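# Stow an unpowered desk robot arm into a floor case

## Task

Lift the limp, unpowered little robot arm from the desk (its joints give way under any push) and set it inside the open case on the floor, deep enough that the lid could close over it, and leave it settled there. It must never drop more than a few centimetres, or the task may be failed. Finish with the gripper released and the robot moved away from it, and the robot itself must stay upright and not tipped, or the task fails.

## Robot and tools

ROBOT. A Hello Robot Stretch 4 with one arm: an omni-wheel base, a lift sliding on a vertical mast, a telescoping arm reaching forward, a three-joint wrist (yaw, pitch, roll) and a two-finger gripper with bendable steel fingers. It stands about 1.6 m tall; the base rim lies within 0.23 m of the base origin. Something may occasionally nudge a loose object.

FRAMES. Base frame: origin on the floor below the base centre, x ahead, y to the left, z up. hand_pose is reported in this frame as a point between the open fingertips; with all wrist joints at zero its axes line up with the base frame. The printed value can be somewhat wrong. The odometry frame is where the base frame was at the start.

execute_actions. Arguments: "actions" (a list holding one action, or empty to just read state and images) and optional "cameras" (names from head_camera, head_left_camera, head_right_camera, wrist_camera, all; omitted/null/["all"] gives all, [] gives none, a bad name rejects the call). An action contains "base", "joints" or both, plus optional "pace" and "contact_limits"; or else only {"end_of_arm": "enable_torque"}, which re-powers wrist or gripper motors that cut out, holding them in place. Motions in one action start together and may finish separately.
- "base": exactly one key, each a relative move from where the base last measured itself: translate_m (metres, forward +, -2 to 2), strafe_m (metres, left +, -2 to 2), rotate_rad (radians, counter-clockwise from above +, -3.2 to 3.2).
- "joints": absolute targets keyed by name: lift_m 0 to 1.2 m; arm_m 0 to 0.55 m extension; wrist_yaw_rad -1.134 to 4.276 (0 ahead, + left, 3.14 stowed back, above 3.4 the arm may block); wrist_pitch_rad -1.117 to 4.259 (0 level, 1.57 pointing down); wrist_roll_rad -1.117 to 4.259 (0 puts fingers level; + turns clockwise seen from behind); gripper_m -0.038 to 0.141, the fingertip gap in metres (below 0 they squeeze together). Joint targets past range are clipped and reported; any other bad value or unknown key rejects the call with no motion. Done tolerances: lift and arm ±0.004, yaw and roll ±0.02, pitch ±0.05, gripper ±0.004. Joints or base not named may still be driving to an earlier target.
- "pace": slow, default, fast or max. Base speed 0.1/0.3/0.4/0.6 m/s and turning 1/2/3/4 rad/s respectively; with lift above 0.2 these shrink, down to 0.3 m/s and 1 rad/s at full height. No action runs over 15 s.
- "contact_limits": only {"arm_m": x}, x from 0 (gentlest) to 0.75 (firmest), default 0.5; the arm stops when it pushes harder.
A handy first unfold: lift_m 0.4 with wrist_yaw_rad 0 in one action.

wait: "seconds" 0 to 10; nothing new is commanded, returns state and images.
zoom_image: "camera" plus "region" [x0, y0, x1, y1] in pixels of that camera's most recent full image, top-left is (0,0), at most 504x504.
read_manual: optional "section" (only "licences"); no motion.
finished_scene: "scene" = number of the current scene; irreversible, so call it only when the arm is resting in the case and the robot is clear. If a call reports a stop, the later motion and finish calls in that same reply are skipped. Replying without a tool call ends everything.

RESULT LINES. base_status and joint_status: "done" (base done means wheels turned fully, even if slipping), "off_target", "contact_stop_at_<key>" (blocked; the part holds, or goes slack for lift, arm or wheels), "limit_stop_at_<name>" (built-in limit), "time_out", "torque_fault" (wrist/gripper motor overloaded and limp until enable_torque). After these the old target is dropped. on_its_own lists things not commanded by this call; "held at" there is the target, not the position. limit_stop_at_tilt means a lean over 6 degrees: lift, arm and wheels go slack. limit_stop_at_own_body: self-collision guard, often with wrist pitched up below -0.2 and rolled below -0.4 or above 4; moving away is allowed. lidar_m: 12 rough ranges in metres, 30-degree sectors, 1st ahead then counter-clockwise (4th left, 7th behind, 10th right); "-" means nothing seen or closer than 0.25 m; it sees from about 0.15 m up, so tabletops register, but misses glass and thin legs. wrist_depth_mm: 7x7 grid from top left, 100 to 2000 mm, "-" unknown; the robot's own parts appear. base_odometry counts wheel turns; if turned_by_wheels and turned_by_imu differ by over about 0.1 rad, the base bumped or slipped. base_tilt in degrees (forward, right positive, fixed offset up to 1.5). motor_effort: percent of maximum, sign toward higher joint values, peak in brackets; a load in a level gripper shifts wrist_pitch_rad effort away from 0. Wheel efforts positive turn the base right.

GRIPPING. Command gripper_m below the object's width; tighter values squeeze harder and draw the object inward by up to a third of the shortfall. Neither the reading nor "done" confirms a hold; at targets of 0 or more a firm grip shows in gripper_m effort. Fingertips pressed onto a surface can jam; raise the lift.

CAMERAS. head_camera (pinhole, 420x560) at the mast top looking forward-down; turn the base to look elsewhere. head_left_camera and head_right_camera (fisheyes, 420x672) beside it, steeper, showing base and arm. wrist_camera (616x392) behind the fingers, fingertips near the bottom of its view. Calibrations are given per camera in OpenCV terms with small errors; poses change as joints move.

AVOID. Dropping the limp arm from height (lower it until nearly resting before opening); slamming or hard pushes; driving or turning with over 1 kg held while arm_m exceeds 0.2, especially fast; steady hard pushing with the gripper raised; torque faults from pressing the gripper on things; tipping or ending tilted.

Each tool is called after "Request:" by a JSON object that holds its "op" and its "data".

## Session

Request:
{"op": "execute_actions", "data": {"actions": []}}

Scene clock: 0.00 s.
base_odometry: x=+0.000 y=+0.000 heading=+0.000 (m, m, rad; odometry frame)
turned_by_wheels: +0.000 (rad since the last result)
turned_by_imu: +0.000 (rad since the last result)
base_tilt: forward=-0.3 right=-0.6 (deg)
lidar_m: 1.67 1.42 1.39 1.45 2.21 2.11 2.27 1.37 1.19 2.17 1.63 1.56
base_status: not commanded
joint_positions: lift_m=+0.233 arm_m=-0.001 wrist_yaw_rad=+3.137 wrist_pitch_rad=+0.001 wrist_roll_rad=+0.002 gripper_m=+0.057
joint_status: not commanded
motor_effort: lift_m=+19 arm_m=-1 wrist_yaw_rad=-1 wrist_pitch_rad=-8 wrist_roll_rad=+0 gripper_m=-3 wheel_0=+0 wheel_1=+0 wheel_2=+0 (%)
hand_pose: x=-0.1181 y=+0.0887 z=+0.4114 quat_wxyz=(+0.002, -0.001, +0.001, +1.000) (m; base frame)
wrist_depth_mm: - 135 264 - - - 1808 / - 116 141 - - 1983 1756 / - 122 160 - - - 1756 / 137 137 - - - - 1863 / 1808 - - - - 1983 1863 / 1138 1281 213 1308 202 1499 1464 / 878 878 976 - 960 991 1008
pictures: head_camera, head_left_camera, head_right_camera, wrist_camera
Images, in order (width x height): head_camera 420x560, head_left_camera 420x672, head_right_camera 420x672, wrist_camera 616x392.

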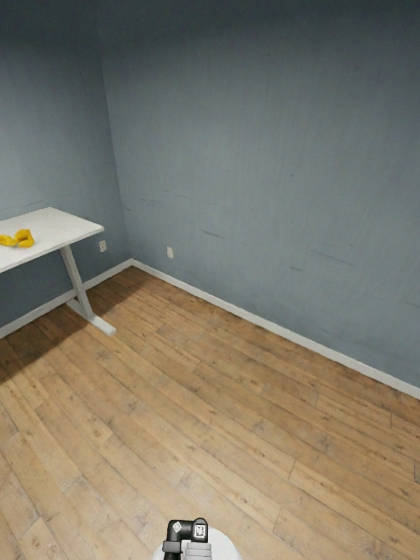

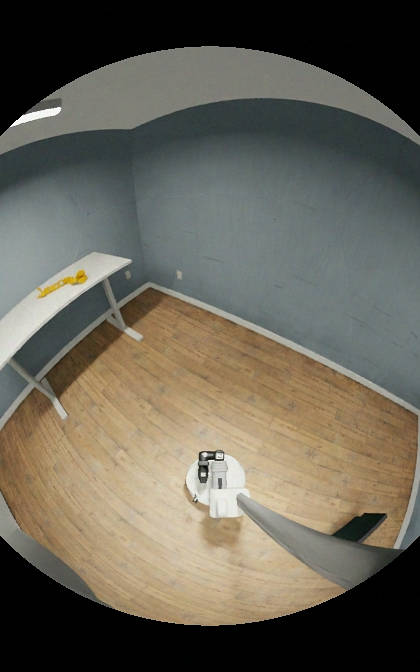

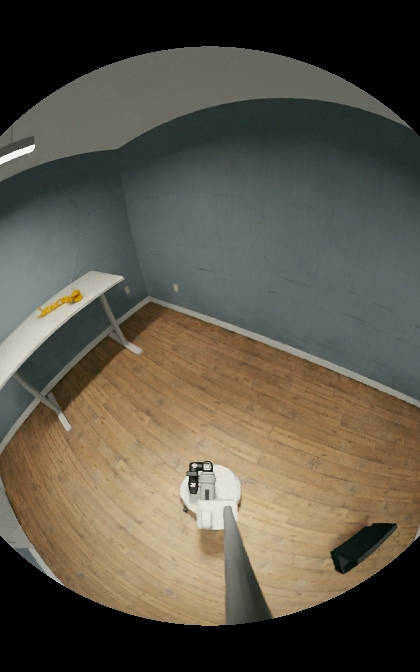

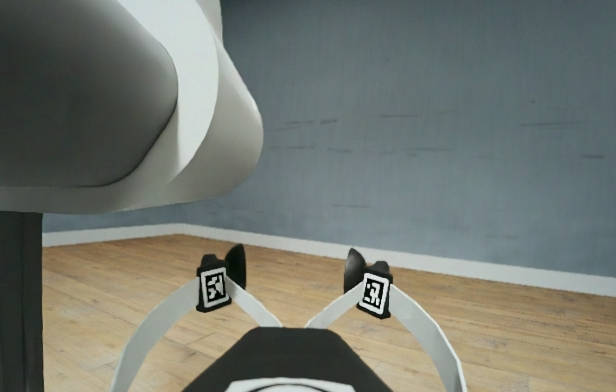

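Request:
{"op": "execute_actions", "data": {"actions": [{"base":{"rotate_rad":-1.5},"joints":{"lift_m":0.4,"wrist_yaw_rad":0}}]}}

Request:
{"op": "execute_actions", "data": {"actions": [{"base":{"rotate_rad":2.5},"joints":{"lift_m":0.9}}]}}

Scene clock: 2.73 s.
base_odometry: x=+0.000 y=+0.000 heading=-1.500 (m, m, rad; odometry frame)
turned_by_wheels: -1.500 (rad since the last result)
turned_by_imu: -1.497 (rad since the last result)
base_tilt: forward=-0.4 right=-0.7 (deg)
lidar_m: 2.04 1.58 1.55 1.72 1.42 1.37 1.47 2.16 2.13 2.29 1.27 1.20
base_status: done
joint_positions: lift_m=+0.400 arm_m=-0.001 wrist_yaw_rad=+0.000 wrist_pitch_rad=+0.001 wrist_roll_rad=+0.002 gripper_m=+0.057
joint_status: all done
motor_effort: lift_m=+24(22) arm_m=-1(1) wrist_yaw_rad=-1(7) wrist_pitch_rad=-7(7) wrist_roll_rad=+0(0) gripper_m=-1(4) wheel_0=+2(9) wheel_1=+1(6) wheel_2=+0(7) (%)
hand_pose: x=+0.4585 y=-0.0873 z=+0.5775 quat_wxyz=(+1.000, +0.001, +0.001, +0.000) (m; base frame)
wrist_depth_mm: 1281 1537 1863 - - - 1863 / 1281 1499 1921 - - - 1863 / 1281 1499 1983 - - - 1863 / 1308 1576 1921 - - - 1863 / 1308 1618 1863 - - - 1808 / 1336 1464 213 1661 201 1983 931 / 1205 1182 1308 - 1255 1308 917
pictures: head_camera, head_left_camera, head_right_camera, wrist_camera
camera_calibration (this result's frames):
wrist_camera: T_world_to_cam=[[-0.0245967, -0.998575, 0.047352, -0.117356], [-0.0205777, -0.0468506, -0.99869, 0.634136], [0.999486, -0.0255388, -0.0193961, -0.216847], [0, 0, 0, 1]] pos_world=[0.226897, -0.0930173, 0.634656]
Images, in order (width x height): head_camera 420x560, head_left_camera 420x672, head_right_camera 420x672, wrist_camera 616x392.

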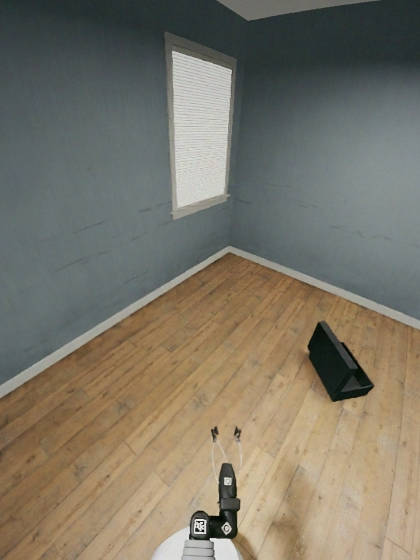

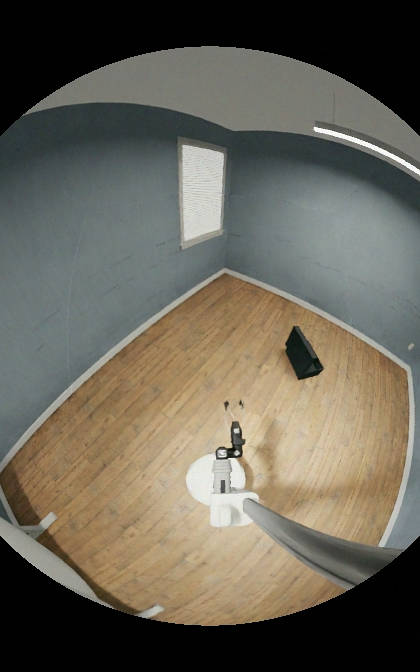

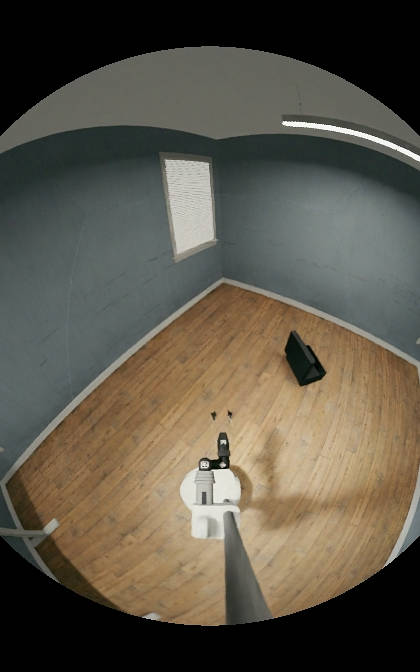

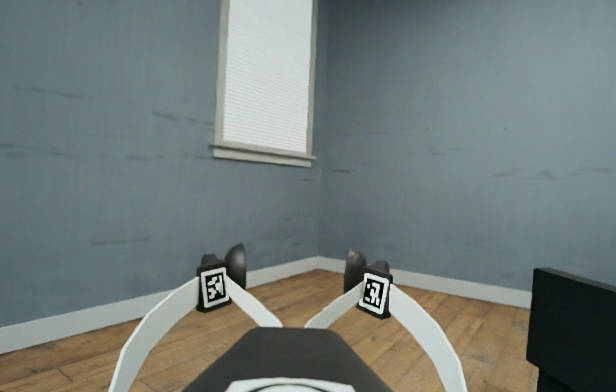

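Scene clock: 5.67 s.
base_odometry: x=+0.000 y=+0.000 heading=+1.000 (m, m, rad; odometry frame)
turned_by_wheels: +2.500 (rad since the last result)
turned_by_imu: +2.492 (rad since the last result)
base_tilt: forward=-0.4 right=-0.6 (deg)
lidar_m: 1.37 1.43 2.25 2.11 2.23 2.64 1.19 2.29 1.66 1.58 1.64 1.46
base_status: done
joint_positions: lift_m=+0.900 arm_m=-0.001 wrist_yaw_rad=+0.000 wrist_pitch_rad=+0.001 wrist_roll_rad=+0.002 gripper_m=+0.057
joint_status: all done
motor_effort: lift_m=+24(23) arm_m=-1(1) wrist_yaw_rad=-1(1) wrist_pitch_rad=-8(8) wrist_roll_rad=+0(0) gripper_m=-3(1) wheel_0=-2(10) wheel_1=-2(5) wheel_2=-1(4) (%)
hand_pose: x=+0.4585 y=-0.0874 z=+1.0775 quat_wxyz=(+1.000, +0.001, +0.001, +0.000) (m; base frame)
wrist_depth_mm: 1921 1921 1921 1983 1983 1921 1921 / 1921 1921 1921 1983 1983 1921 - / 1921 1983 1983 1983 1983 1983 - / 1921 1983 - 1983 1983 - - / 1921 1983 1281 1983 1576 - - / 1983 1983 212 - 201 - - / 1983 - - - - - 1983
pictures: head_camera, head_left_camera, head_right_camera, wrist_camera
camera_calibration (this result's frames):
wrist_camera: T_world_to_cam=[[-0.0247291, -0.998572, 0.047351, -0.141009], [-0.0205841, -0.0468468, -0.99869, 1.13349], [0.999482, -0.0256714, -0.0193963, -0.207157], [0, 0, 0, 1]] pos_world=[0.226895, -0.0930249, 1.13466]
Images, in order (width x height): head_camera 420x560, head_left_camera 420x672, head_right_camera 420x672, wrist_camera 616x392.

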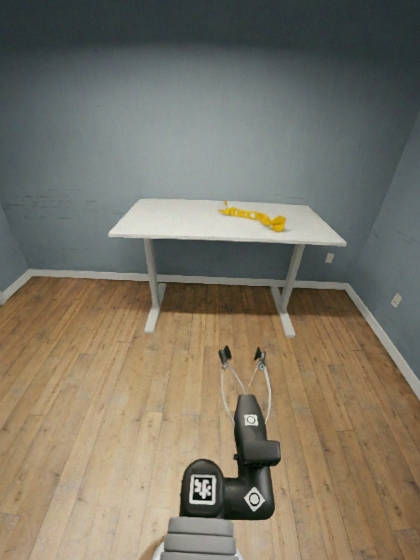

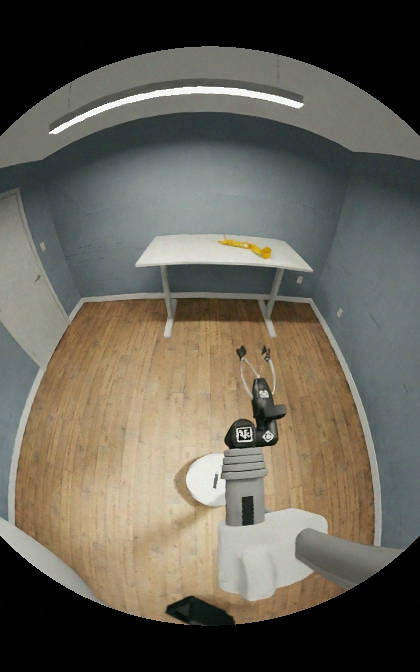

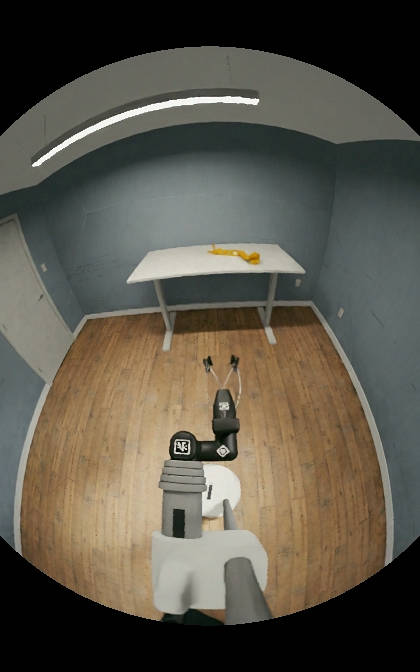

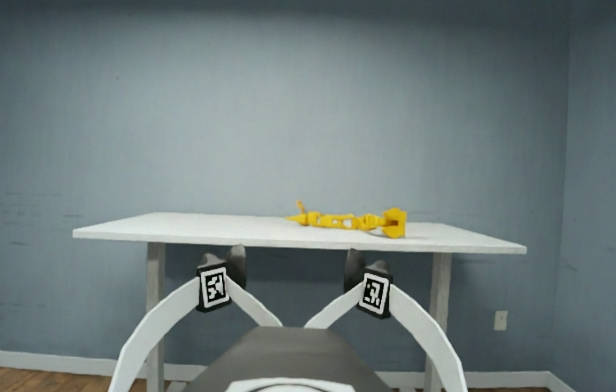

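Request:
{"op": "execute_actions", "data": {"actions": [{"base":{"translate_m":0.75},"joints":{"lift_m":1.2,"wrist_pitch_rad":1.0,"gripper_m":0.12}}]}}

Request:
{"op": "zoom_image", "data": {"camera": "head_camera", "region": [180,180,420,340]}}

Scene clock: 10.17 s.
base_odometry: x=+0.405 y=+0.631 heading=+1.000 (m, m, rad; odometry frame)
turned_by_wheels: +0.000 (rad since the last result)
turned_by_imu: -0.003 (rad since the last result)
base_tilt: forward=-0.3 right=-0.5 (deg)
lidar_m: 0.62 0.67 0.89 2.13 2.24 3.01 1.93 2.29 1.63 1.55 0.99 0.68
base_status: done
joint_positions: lift_m=+1.200 arm_m=-0.001 wrist_yaw_rad=+0.000 wrist_pitch_rad=+1.001 wrist_roll_rad=+0.002 gripper_m=+0.120
joint_status: all done
motor_effort: lift_m=+23(25) arm_m=-1(1) wrist_yaw_rad=-1(1) wrist_pitch_rad=-4(7) wrist_roll_rad=+0(0) gripper_m=-3(0) wheel_0=+2(5) wheel_1=+1(5) wheel_2=+1(7) (%)
hand_pose: x=+0.3256 y=-0.0874 z=+1.1350 quat_wxyz=(+0.877, +0.001, +0.480, -0.001) (m; base frame)
wrist_depth_mm: 627 627 640 654 661 591 676 / 564 564 569 574 585 603 615 / 1708 1618 1708 1661 1708 1661 1756 / 1499 1537 1618 1537 1618 1618 1661 / 1366 1430 1397 1464 1464 1499 1499 / 1308 1281 1255 1336 216 1366 1366 / 1205 1182 1229 - 1255 1281 1255
pictures: head_camera, head_left_camera, head_right_camera, wrist_camera
camera_calibration (this result's frames):
wrist_camera: T_world_to_cam=[[0.026434, -0.998565, 0.046568, -0.162837], [-0.85148, -0.0468971, -0.522287, 0.918], [0.523721, -0.0258456, -0.851498, 1.02608], [0, 0, 0, 1]] pos_world=[0.248582, -0.0930317, 1.36075]
Images, in order (width x height): head_camera 420x560, head_left_camera 420x672, head_right_camera 420x672, wrist_camera 616x392.

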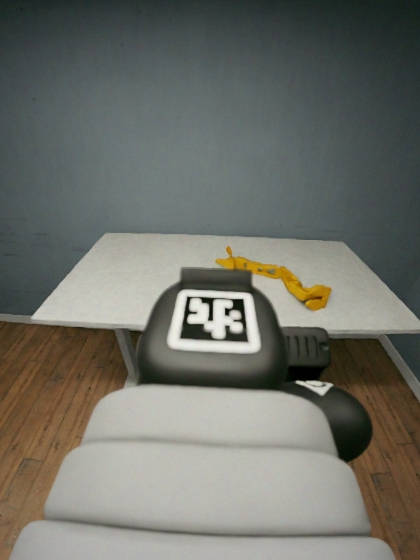

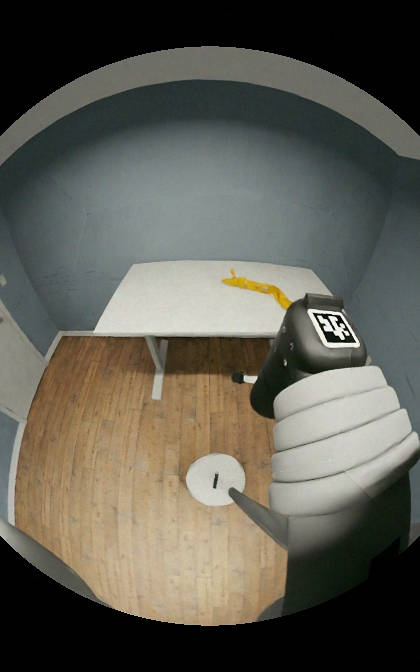

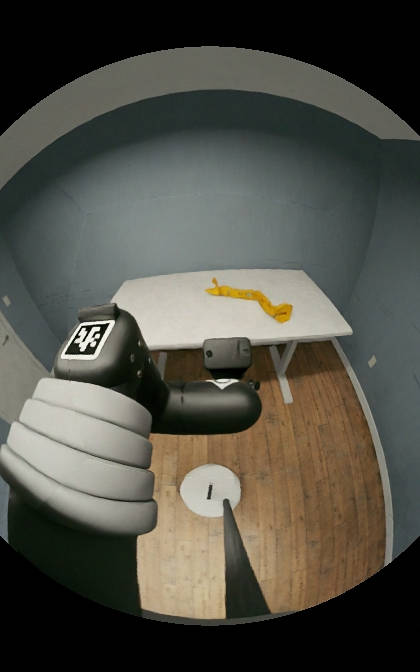

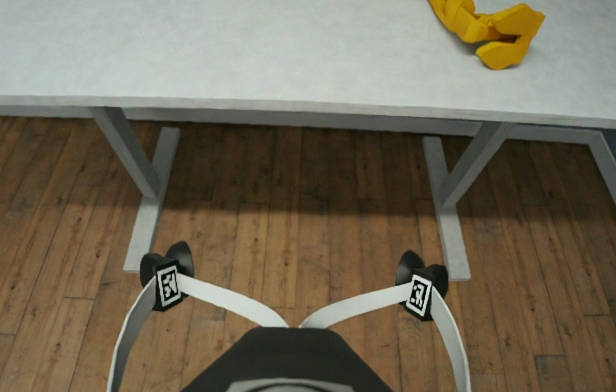

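Region (180, 180, 420, 340) of head_camera's 420x560 image, scaled by 2.100, with more detail than that image has.

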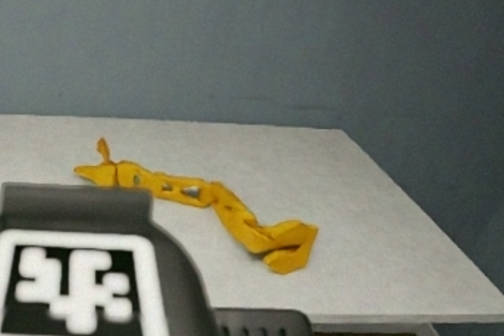

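Request:
{"op": "execute_actions", "data": {"actions": [{"base":{"strafe_m":-0.22},"joints":{"wrist_pitch_rad":1.57,"wrist_roll_rad":-1.07}}], "cameras": []}}

Request:
{"op": "execute_actions", "data": {"actions": [{"base":{"translate_m":0.3},"joints":{"arm_m":0.42}}]}}

Scene clock: 13.87 s.
base_odometry: x=+0.590 y=+0.512 heading=+1.000 (m, m, rad; odometry frame)
turned_by_wheels: +0.000 (rad since the last result)
turned_by_imu: -0.001 (rad since the last result)
base_tilt: forward=-0.3 right=-0.6 (deg)
lidar_m: 0.63 0.66 0.92 2.35 2.46 3.32 1.97 1.98 1.43 1.34 1.40 0.68
base_status: done
joint_positions: lift_m=+1.200 arm_m=-0.001 wrist_yaw_rad=+0.000 wrist_pitch_rad=+1.569 wrist_roll_rad=-1.070 gripper_m=+0.120
joint_status: all done
motor_effort: lift_m=+22(23) arm_m=-1(1) wrist_yaw_rad=+0(0) wrist_pitch_rad=+2(4) wrist_roll_rad=-1(8) gripper_m=-3(0) wheel_0=+2(11) wheel_1=+0(8) wheel_2=+0(1) (%)
hand_pose: x=+0.1703 y=-0.0874 z=+1.0894 quat_wxyz=(+0.609, -0.361, +0.608, +0.360) (m; base frame)
wrist_depth_mm: 1255 1255 1308 1308 1308 1308 1281 / 1281 1308 1281 1308 1308 1281 1336 / 1281 1308 1281 1336 1308 1336 1308 / 1281 1308 1098 1281 1308 1336 1281 / 1281 1281 1118 1336 1336 1336 1336 / 1308 410 1281 1336 216 1336 1336 / 320 1308 1308 - 1336 1366 1336
pictures: none
No camera images: the call's "cameras" was empty. Leave "cameras" out to get every camera's image.

Scene clock: 16.33 s.
base_odometry: x=+0.752 y=+0.765 heading=+1.001 (m, m, rad; odometry frame)
turned_by_wheels: +0.000 (rad since the last result)
turned_by_imu: -0.001 (rad since the last result)
base_tilt: forward=-0.5 right=-0.5 (deg)
lidar_m: 0.34 0.36 0.49 2.31 2.43 3.33 2.29 1.97 1.40 1.34 0.53 0.37
base_status: done
joint_positions: lift_m=+1.200 arm_m=+0.419 wrist_yaw_rad=+0.000 wrist_pitch_rad=+1.570 wrist_roll_rad=-1.070 gripper_m=+0.120
joint_status: all done
motor_effort: lift_m=+23(22) arm_m=+5(4) wrist_yaw_rad=-1(2) wrist_pitch_rad=+0(2) wrist_roll_rad=-1(1) gripper_m=-1(1) wheel_0=+1(7) wheel_1=+2(8) wheel_2=+1(11) (%)
hand_pose: x=+0.5902 y=-0.0874 z=+1.0894 quat_wxyz=(+0.609, -0.361, +0.608, +0.360) (m; base frame)
wrist_depth_mm: 355 357 357 359 357 364 362 / 357 355 359 359 329 364 366 / 355 359 362 362 364 366 366 / 355 364 362 359 330 370 368 / 1336 362 362 364 309 370 373 / 1281 362 307 291 218 370 373 / 1281 364 364 - 368 370 375
pictures: head_camera, head_left_camera, head_right_camera, wrist_camera
camera_calibration (this result's frames):
wrist_camera: T_world_to_cam=[[0.899688, -0.43576, 0.0259619, -0.611505], [-0.436273, -0.899614, 0.0189901, 0.210264], [0.0150805, -0.0284117, -0.999483, 1.30989], [0, 0, 0, 1]] pos_world=[0.622143, -0.0400968, 1.3211]
Images, in order (width x height): head_camera 420x560, head_left_camera 420x672, head_right_camera 420x672, wrist_camera 616x392.

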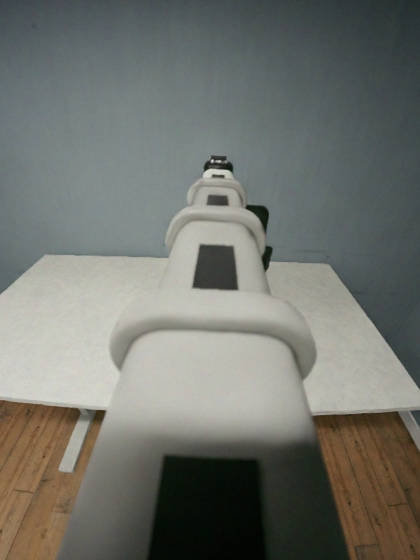

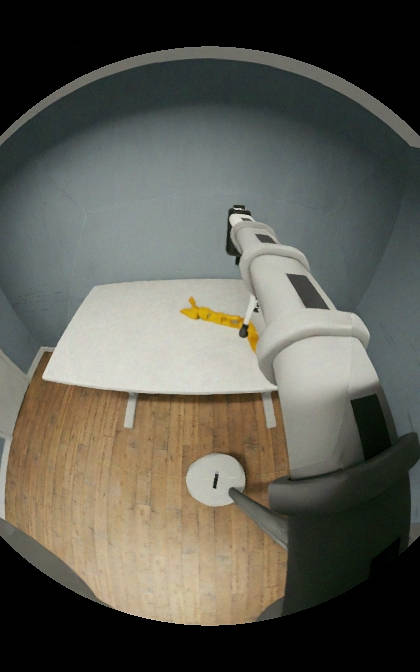

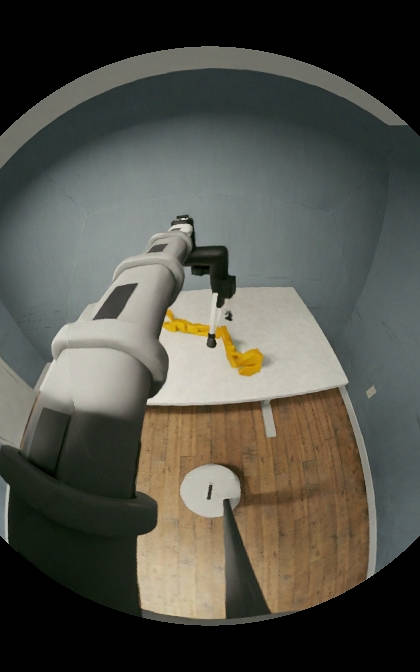

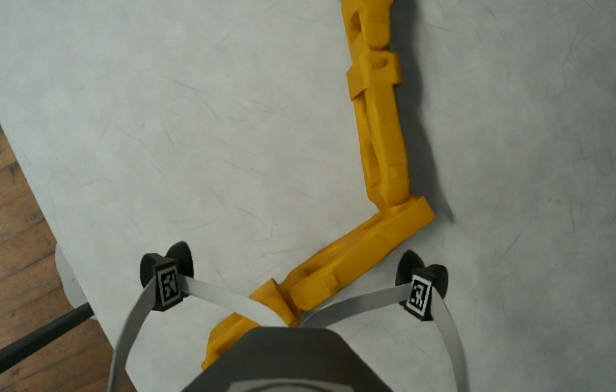

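Request:
{"op": "execute_actions", "data": {"actions": [{"base":{"strafe_m":-0.026},"joints":{"arm_m":0.46,"wrist_roll_rad":-0.21,"gripper_m":0.11}}], "cameras": []}}

Request:
{"op": "execute_actions", "data": {"actions": [{"joints":{"lift_m":1.12}}], "cameras": ["wrist_camera","head_right_camera"]}}

Scene clock: 18.47 s.
base_odometry: x=+0.774 y=+0.751 heading=+1.001 (m, m, rad; odometry frame)
turned_by_wheels: +0.000 (rad since the last result)
turned_by_imu: +0.000 (rad since the last result)
base_tilt: forward=-0.3 right=-0.6 (deg)
lidar_m: 0.33 0.33 0.50 2.36 2.49 3.35 2.24 1.94 1.37 1.32 0.52 0.37
base_status: done
joint_positions: lift_m=+1.200 arm_m=+0.459 wrist_yaw_rad=+0.000 wrist_pitch_rad=+1.570 wrist_roll_rad=-0.210 gripper_m=+0.110
joint_status: all done
motor_effort: lift_m=+23(23) arm_m=+6(6) wrist_yaw_rad=+0(2) wrist_pitch_rad=-1(0) wrist_roll_rad=+1(5) gripper_m=-1(2) wheel_0=+0(7) wheel_1=+0(5) wheel_2=+0(2) (%)
hand_pose: x=+0.6302 y=-0.0874 z=+1.0894 quat_wxyz=(+0.704, -0.074, +0.703, +0.074) (m; base frame)
wrist_depth_mm: 300 353 357 357 355 362 362 / 353 304 357 359 362 364 366 / 353 355 304 362 362 364 368 / 357 357 359 362 364 368 366 / 359 362 359 366 366 370 368 / 359 364 364 291 213 368 375 / 362 364 366 - 368 373 375
pictures: none
No camera images: the call's "cameras" was empty. Leave "cameras" out to get every camera's image.

Scene clock: 19.80 s.
base_odometry: x=+0.774 y=+0.751 heading=+1.001 (m, m, rad; odometry frame)
turned_by_wheels: +0.000 (rad since the last result)
turned_by_imu: +0.000 (rad since the last result)
base_tilt: forward=-0.3 right=-0.5 (deg)
lidar_m: 0.34 0.35 0.49 2.36 2.48 3.37 2.27 1.91 1.38 1.31 0.51 0.37
base_status: not commanded
joint_positions: lift_m=+1.120 arm_m=+0.459 wrist_yaw_rad=+0.000 wrist_pitch_rad=+1.570 wrist_roll_rad=-0.210 gripper_m=+0.110
joint_status: all done
motor_effort: lift_m=+14(18) arm_m=+6(5) wrist_yaw_rad=-2(0) wrist_pitch_rad=-1(1) wrist_roll_rad=+2(1) gripper_m=-3(0) wheel_0=+0(1) wheel_1=+1(0) wheel_2=+0(0) (%)
hand_pose: x=+0.6302 y=-0.0874 z=+1.0102 quat_wxyz=(+0.704, -0.074, +0.703, +0.074) (m; base frame)
wrist_depth_mm: 216 276 277 278 281 283 283 / 276 224 278 279 282 283 286 / 278 277 223 282 285 285 287 / 277 279 283 232 286 286 287 / 279 281 283 256 285 289 289 / 282 282 283 214 215 290 289 / 282 285 285 - 290 290 293
pictures: head_right_camera, wrist_camera
camera_calibration (this result's frames):
wrist_camera: T_world_to_cam=[[0.257243, -0.966017, 0.0252478, -0.286162], [-0.96628, -0.25683, 0.0184942, 0.619911], [-0.0113813, -0.029154, -0.99951, 1.24673], [0, 0, 0, 1]] pos_world=[0.68681, -0.0808788, 1.24188]
Images, in order (width x height): head_right_camera 420x672, wrist_camera 616x392.

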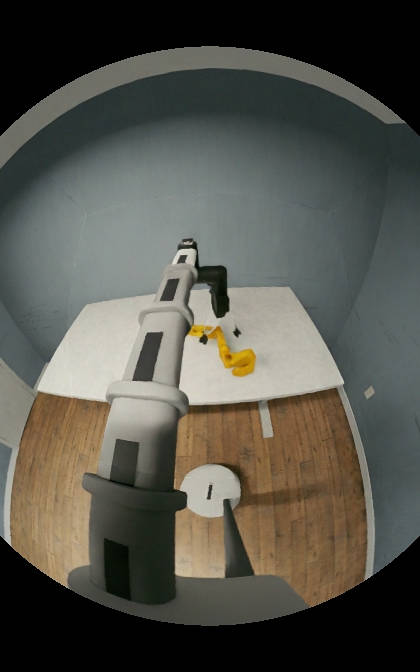

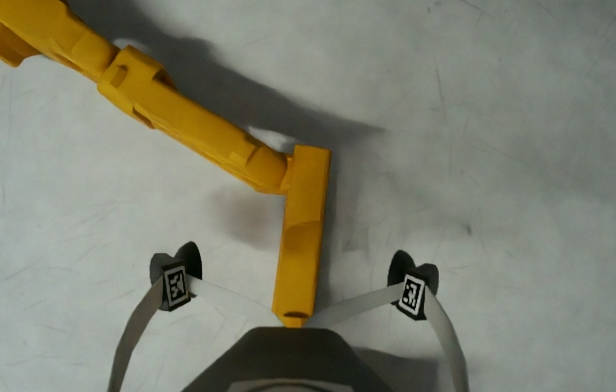

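Request:
{"op": "execute_actions", "data": {"actions": [{"joints":{"lift_m":1.09}}], "cameras": []}}

Request:
{"op": "execute_actions", "data": {"actions": [{"joints":{"gripper_m":-0.02}}], "cameras": ["wrist_camera","head_right_camera"]}}

Request:
{"op": "execute_actions", "data": {"actions": [{"joints":{"lift_m":1.14},"pace":"slow"}], "cameras": ["wrist_camera","head_right_camera"]}}

Scene clock: 21.23 s.
base_odometry: x=+0.774 y=+0.751 heading=+1.001 (m, m, rad; odometry frame)
turned_by_wheels: +0.000 (rad since the last result)
turned_by_imu: +0.000 (rad since the last result)
base_tilt: forward=-0.4 right=-0.7 (deg)
lidar_m: 0.34 0.36 0.50 2.37 2.49 3.39 2.29 1.93 1.39 1.31 0.55 0.38
base_status: not commanded
joint_positions: lift_m=+1.090 arm_m=+0.459 wrist_yaw_rad=+0.000 wrist_pitch_rad=+1.570 wrist_roll_rad=-0.210 gripper_m=+0.110
joint_status: all done
motor_effort: lift_m=+14(14) arm_m=+6(5) wrist_yaw_rad=-1(1) wrist_pitch_rad=-1(0) wrist_roll_rad=+1(1) gripper_m=+0(1) wheel_0=+0(0) wheel_1=+0(1) wheel_2=+0(0) (%)
hand_pose: x=+0.6302 y=-0.0874 z=+0.9802 quat_wxyz=(+0.704, -0.074, +0.703, +0.074) (m; base frame)
wrist_depth_mm: 191 246 248 250 252 253 254 / 246 194 250 251 252 253 255 / 247 249 191 253 253 255 257 / 248 250 253 202 255 257 256 / 250 252 253 195 255 258 258 / 252 253 254 186 213 257 260 / 253 255 255 - 257 258 260
pictures: none
No camera images: the call's "cameras" was empty. Leave "cameras" out to get every camera's image.

Scene clock: 23.30 s.
base_odometry: x=+0.774 y=+0.751 heading=+1.001 (m, m, rad; odometry frame)
turned_by_wheels: +0.000 (rad since the last result)
turned_by_imu: -0.001 (rad since the last result)
base_tilt: forward=-0.3 right=-0.5 (deg)
lidar_m: 0.34 0.37 0.51 2.37 2.50 3.38 2.24 1.92 1.36 1.32 0.54 0.36
base_status: not commanded
joint_positions: lift_m=+1.090 arm_m=+0.459 wrist_yaw_rad=+0.000 wrist_pitch_rad=+1.570 wrist_roll_rad=-0.210 gripper_m=-0.019
joint_status: all done
motor_effort: lift_m=+15(15) arm_m=+5(5) wrist_yaw_rad=+0(1) wrist_pitch_rad=+0(1) wrist_roll_rad=+0(2) gripper_m=-17(16) wheel_0=+0(1) wheel_1=+0(0) wheel_2=+0(0) (%)
hand_pose: x=+0.6302 y=-0.0874 z=+0.9800 quat_wxyz=(+0.704, -0.074, +0.703, +0.074) (m; base frame)
wrist_depth_mm: 189 246 246 249 250 251 252 / 204 189 248 250 251 252 252 / 247 248 182 250 252 253 255 / 248 250 251 186 253 254 257 / 250 251 251 184 255 256 257 / 251 251 186 176 182 258 258 / 251 253 255 - 257 258 259
pictures: head_right_camera, wrist_camera
camera_calibration (this result's frames):
wrist_camera: T_world_to_cam=[[0.256823, -0.966129, 0.0252356, -0.285132], [-0.966391, -0.256408, 0.0185385, 0.620522], [-0.01144, -0.0291486, -0.99951, 1.21665], [0, 0, 0, 1]] pos_world=[0.686814, -0.0809036, 1.21175]
Images, in order (width x height): head_right_camera 420x672, wrist_camera 616x392.

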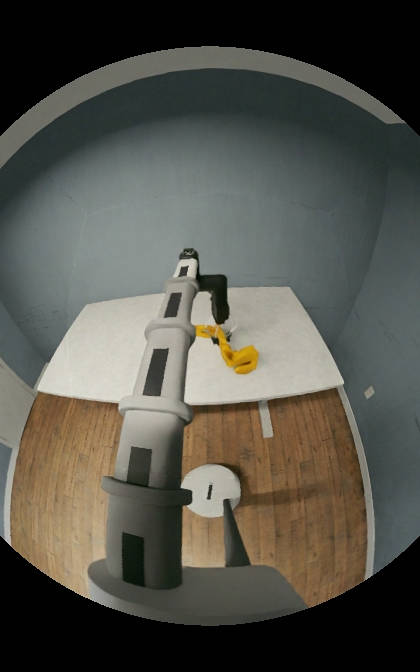

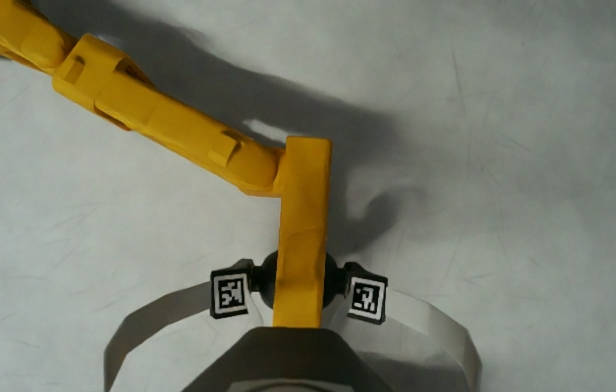

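Scene clock: 24.60 s.
base_odometry: x=+0.774 y=+0.751 heading=+1.001 (m, m, rad; odometry frame)
turned_by_wheels: +0.000 (rad since the last result)
turned_by_imu: +0.000 (rad since the last result)
base_tilt: forward=-0.4 right=-0.6 (deg)
lidar_m: 0.32 0.36 0.51 2.37 2.47 3.38 2.28 1.92 1.39 1.31 0.54 0.37
base_status: not commanded
joint_positions: lift_m=+1.139 arm_m=+0.459 wrist_yaw_rad=+0.000 wrist_pitch_rad=+1.570 wrist_roll_rad=-0.210 gripper_m=-0.019
joint_status: all done
motor_effort: lift_m=+27(26) arm_m=+5(5) wrist_yaw_rad=+0(1) wrist_pitch_rad=+0(0) wrist_roll_rad=+1(1) gripper_m=-20(16) wheel_0=+0(0) wheel_1=+0(0) wheel_2=+0(0) (%)
hand_pose: x=+0.6301 y=-0.0874 z=+1.0291 quat_wxyz=(+0.703, -0.074, +0.703, +0.074) (m; base frame)
wrist_depth_mm: 198 291 293 296 300 298 301 / 226 195 297 297 301 303 303 / 296 296 189 297 301 303 304 / 294 297 298 190 304 304 306 / 297 298 300 186 304 306 309 / 300 301 185 174 182 306 309 / 300 303 304 - 307 309 310
pictures: head_right_camera, wrist_camera
camera_calibration (this result's frames):
wrist_camera: T_world_to_cam=[[0.256828, -0.966129, 0.0251874, -0.28631], [-0.966387, -0.256409, 0.0187202, 0.619375], [-0.0116279, -0.0291486, -0.999507, 1.26579], [0, 0, 0, 1]] pos_world=[0.686807, -0.0809036, 1.26079]
Images, in order (width x height): head_right_camera 420x672, wrist_camera 616x392.

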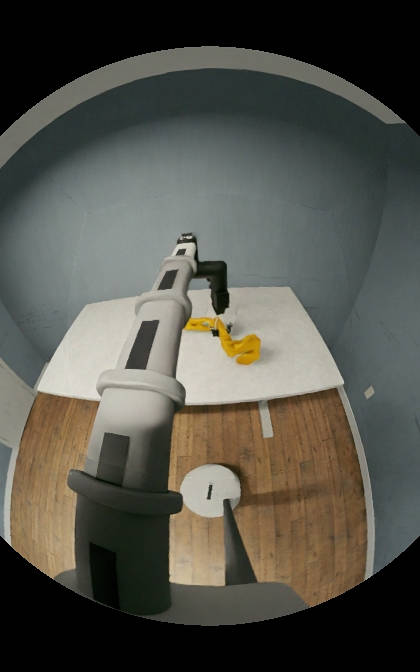

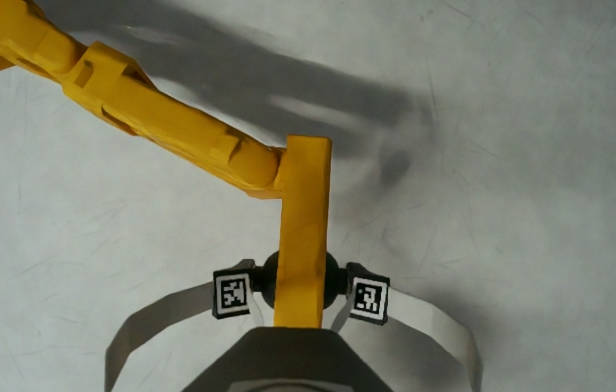

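Request:
{"op": "execute_actions", "data": {"actions": [{"joints":{"lift_m":1.2,"gripper_m":-0.036},"pace":"slow"}]}}

Scene clock: 26.10 s.
base_odometry: x=+0.774 y=+0.751 heading=+1.001 (m, m, rad; odometry frame)
turned_by_wheels: +0.000 (rad since the last result)
turned_by_imu: +0.000 (rad since the last result)
base_tilt: forward=-0.2 right=-0.5 (deg)
lidar_m: 0.33 0.37 0.48 2.37 2.49 3.37 2.25 1.90 1.38 1.30 0.49 0.36
base_status: not commanded
joint_positions: lift_m=+1.199 arm_m=+0.459 wrist_yaw_rad=+0.000 wrist_pitch_rad=+1.570 wrist_roll_rad=-0.210 gripper_m=-0.035
joint_status: all done
motor_effort: lift_m=+27(31) arm_m=+5(6) wrist_yaw_rad=-1(0) wrist_pitch_rad=-1(0) wrist_roll_rad=+1(0) gripper_m=-26(24) wheel_0=+0(1) wheel_1=+0(1) wheel_2=+0(0) (%)
hand_pose: x=+0.6301 y=-0.0874 z=+1.0891 quat_wxyz=(+0.703, -0.074, +0.703, +0.074) (m; base frame)
wrist_depth_mm: 195 349 355 353 357 359 362 / 224 193 353 353 362 362 362 / 351 353 185 359 362 362 364 / 355 355 359 188 366 364 368 / 359 357 359 182 366 368 366 / 359 357 182 172 182 368 370 / 359 362 362 - 368 370 373
pictures: head_camera, head_left_camera, head_right_camera, wrist_camera
camera_calibration (this result's frames):
wrist_camera: T_world_to_cam=[[0.256828, -0.966129, 0.0251874, -0.287822], [-0.966387, -0.256409, 0.0187202, 0.618254], [-0.0116279, -0.0291486, -0.999507, 1.32576], [0, 0, 0, 1]] pos_world=[0.686809, -0.0809036, 1.32078]
Images, in order (width x height): head_camera 420x560, head_left_camera 420x672, head_right_camera 420x672, wrist_camera 616x392.

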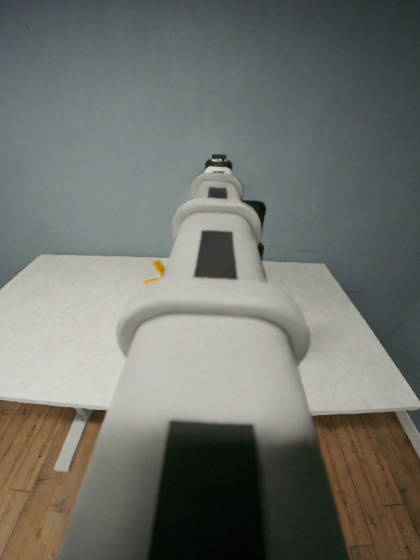

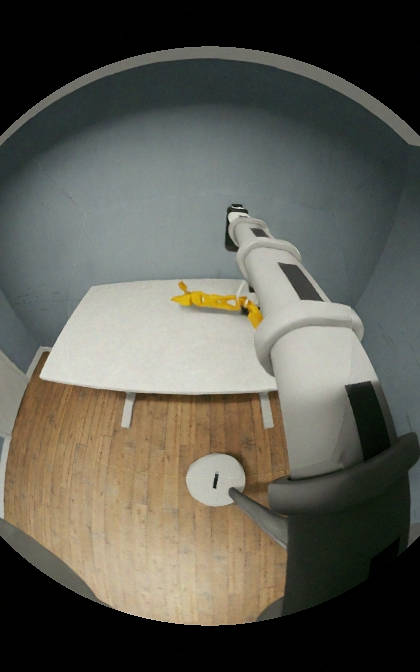

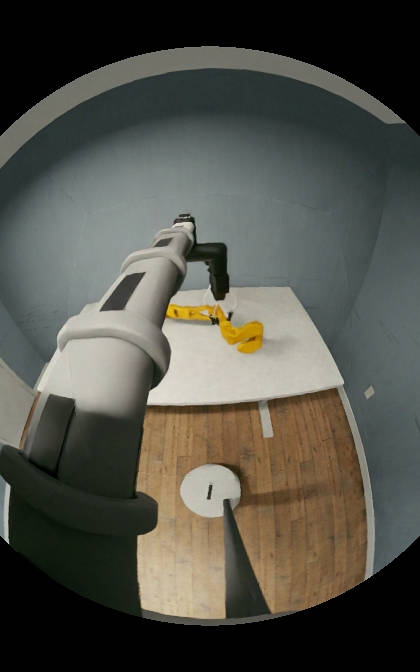

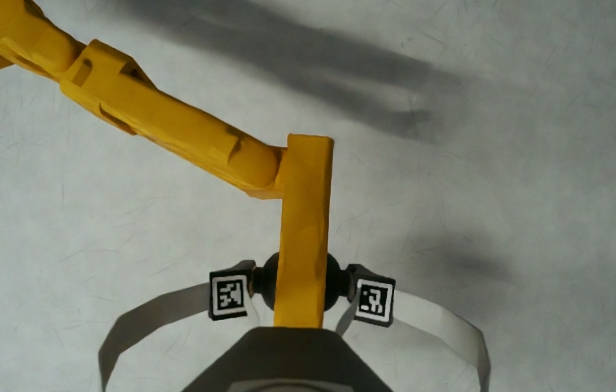

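Request:
{"op": "execute_actions", "data": {"actions": [{"base":{"translate_m":-0.4},"joints":{"arm_m":0.1},"pace":"slow"}], "cameras": ["head_right_camera"]}}

Request:
{"op": "execute_actions", "data": {"actions": [{"base":{"rotate_rad":2.64},"pace":"slow"}], "cameras": ["head_right_camera"]}}

Request:
{"op": "execute_actions", "data": {"actions": [{"base":{"translate_m":1.97},"joints":{"lift_m":0.7}}], "cameras": ["head_right_camera"]}}

Request:
{"op": "execute_actions", "data": {"actions": [{"base":{"rotate_rad":1.41},"joints":{"lift_m":0.5},"pace":"slow"}]}}

Scene clock: 32.47 s.
base_odometry: x=+0.558 y=+0.414 heading=+1.000 (m, m, rad; odometry frame)
turned_by_wheels: +0.000 (rad since the last result)
turned_by_imu: -0.001 (rad since the last result)
base_tilt: forward=-0.5 right=-0.7 (deg)
lidar_m: 0.30 0.32 1.06 2.37 2.48 3.32 1.86 1.91 1.39 1.31 0.25 0.25
base_status: done
joint_positions: lift_m=+1.199 arm_m=+0.101 wrist_yaw_rad=+0.000 wrist_pitch_rad=+1.570 wrist_roll_rad=-0.210 gripper_m=-0.035
joint_status: all done
motor_effort: lift_m=+27(27) arm_m=-6(6) wrist_yaw_rad=+1(1) wrist_pitch_rad=-1(1) wrist_roll_rad=+0(0) gripper_m=-21(24) wheel_0=-2(4) wheel_1=+0(4) wheel_2=+0(6) (%)
hand_pose: x=+0.2721 y=-0.0874 z=+1.0891 quat_wxyz=(+0.703, -0.074, +0.703, +0.074) (m; base frame)
wrist_depth_mm: 196 1255 1308 1281 1255 1308 1336 / 224 193 1255 1255 1308 1308 1336 / 1255 1281 185 1336 1308 1336 1336 / 1308 1308 1281 188 1308 1308 1397 / 1308 1281 1098 183 1366 1308 1366 / 1308 1336 181 172 183 1336 1366 / 1308 1281 1308 - 1336 1366 1336
pictures: head_right_camera
Images, in order (width x height): head_right_camera 420x672.

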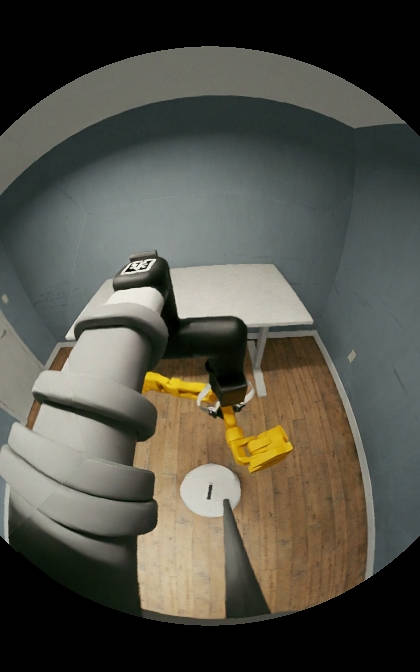

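Scene clock: 36.40 s.
base_odometry: x=+0.558 y=+0.414 heading=-2.643 (m, m, rad; odometry frame)
turned_by_wheels: +2.639 (rad since the last result)
turned_by_imu: +2.631 (rad since the last result)
base_tilt: forward=-0.4 right=-0.5 (deg)
lidar_m: 0.29 0.35 1.89 1.38 1.31 1.40 0.83 0.72 0.79 1.09 0.25 0.25
base_status: done
joint_positions: lift_m=+1.199 arm_m=+0.101 wrist_yaw_rad=+0.000 wrist_pitch_rad=+1.570 wrist_roll_rad=-0.210 gripper_m=-0.035
joint_status: not commanded
motor_effort: lift_m=+27(27) arm_m=-6(6) wrist_yaw_rad=-1(0) wrist_pitch_rad=-1(1) wrist_roll_rad=+0(0) gripper_m=-21(25) wheel_0=-3(6) wheel_1=-2(7) wheel_2=-1(6) (%)
hand_pose: x=+0.2721 y=-0.0874 z=+1.0891 quat_wxyz=(+0.703, -0.074, +0.703, +0.074) (m; base frame)
wrist_depth_mm: 195 1255 1308 1229 1281 1281 1308 / 224 193 1281 1255 1308 1308 1336 / 1281 1281 183 1308 1308 1308 1366 / 1281 1308 1336 187 1336 1281 1336 / 1281 1281 1098 183 1308 1366 1336 / 1336 1308 181 172 183 1308 1336 / 1336 1281 1308 - 1397 1336 1336
pictures: head_right_camera
Images, in order (width x height): head_right_camera 420x672.

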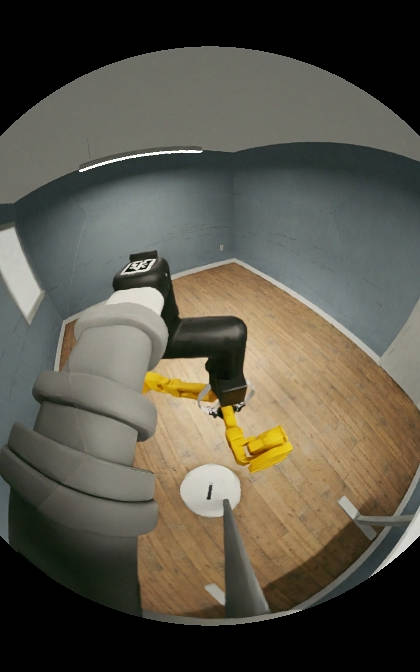

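Scene clock: 44.47 s.
base_odometry: x=-1.172 y=-0.528 heading=-2.643 (m, m, rad; odometry frame)
turned_by_wheels: +0.000 (rad since the last result)
turned_by_imu: -0.006 (rad since the last result)
base_tilt: forward=-0.4 right=-0.5 (deg)
lidar_m: 0.30 0.34 0.44 0.44 0.58 2.41 3.34 2.43 2.02 1.48 0.25 0.28
base_status: done
joint_positions: lift_m=+0.700 arm_m=+0.101 wrist_yaw_rad=+0.000 wrist_pitch_rad=+1.570 wrist_roll_rad=-0.210 gripper_m=-0.035
joint_status: all done
motor_effort: lift_m=+17(29) arm_m=-6(6) wrist_yaw_rad=+0(0) wrist_pitch_rad=+0(2) wrist_roll_rad=+0(0) gripper_m=-22(25) wheel_0=+1(6) wheel_1=+0(4) wheel_2=+2(7) (%)
hand_pose: x=+0.2720 y=-0.0874 z=+0.5899 quat_wxyz=(+0.703, -0.074, +0.703, +0.074) (m; base frame)
wrist_depth_mm: 195 788 798 788 809 820 820 / 224 193 809 809 820 820 809 / 798 798 185 809 820 831 842 / 798 798 798 187 820 831 820 / 809 798 603 183 820 820 831 / 798 597 182 172 182 831 831 / 798 603 609 - 831 820 842
pictures: head_right_camera
Images, in order (width x height): head_right_camera 420x672.

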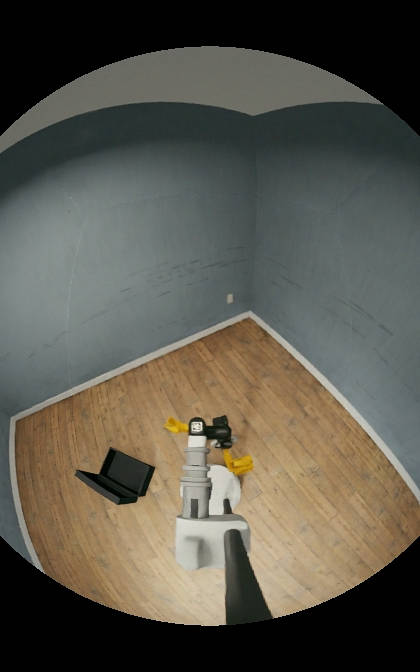

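Scene clock: 47.17 s.
base_odometry: x=-1.172 y=-0.528 heading=-1.233 (m, m, rad; odometry frame)
turned_by_wheels: +1.410 (rad since the last result)
turned_by_imu: +1.405 (rad since the last result)
base_tilt: forward=-0.3 right=-0.6 (deg)
lidar_m: 0.31 0.35 2.33 2.71 2.46 2.38 1.59 1.42 1.41 1.61 0.25 0.31
base_status: done
joint_positions: lift_m=+0.500 arm_m=+0.101 wrist_yaw_rad=+0.000 wrist_pitch_rad=+1.570 wrist_roll_rad=-0.210 gripper_m=-0.035
joint_status: all done
motor_effort: lift_m=+16(18) arm_m=-6(6) wrist_yaw_rad=-1(1) wrist_pitch_rad=-1(1) wrist_roll_rad=+0(1) gripper_m=-21(23) wheel_0=-2(7) wheel_1=-2(5) wheel_2=+0(7) (%)
hand_pose: x=+0.2721 y=-0.0874 z=+0.3900 quat_wxyz=(+0.703, -0.074, +0.703, +0.074) (m; base frame)
wrist_depth_mm: 195 597 544 574 615 615 615 / 224 193 603 597 603 621 621 / 597 603 185 603 609 615 615 / 603 609 603 187 627 609 615 / 609 609 504 182 621 627 627 / 615 399 181 172 184 634 634 / 399 402 402 - 621 634 634
pictures: head_camera, head_left_camera, head_right_camera, wrist_camera
camera_calibration (this result's frames):
wrist_camera: T_world_to_cam=[[0.256792, -0.96614, 0.0251381, -0.178216], [-0.966394, -0.256368, 0.0189054, 0.285214], [-0.0118207, -0.0291481, -0.999505, 0.622896], [0, 0, 0, 1]] pos_world=[0.328757, -0.080906, 0.621676]
Images, in order (width x height): head_camera 420x560, head_left_camera 420x672, head_right_camera 420x672, wrist_camera 616x392.

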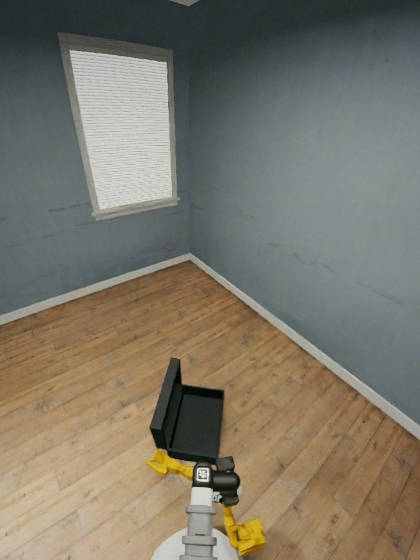

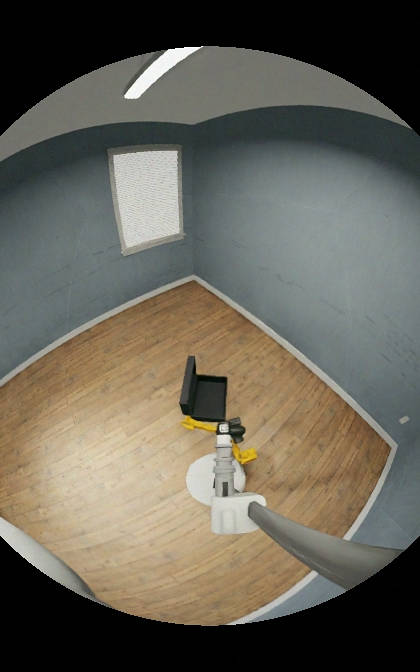

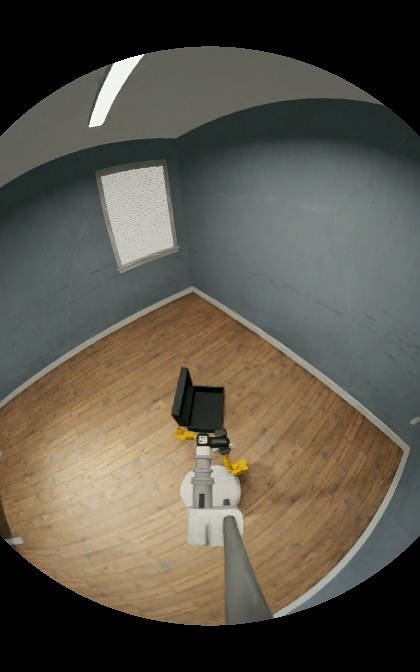

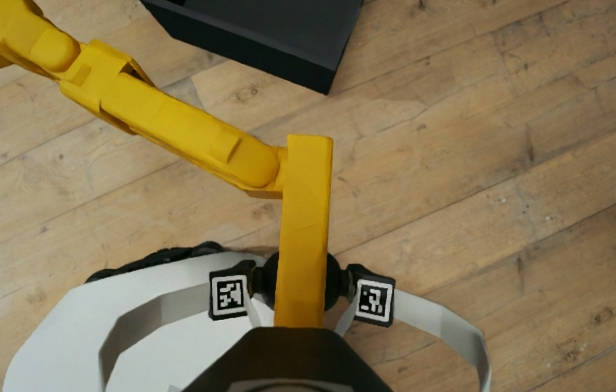

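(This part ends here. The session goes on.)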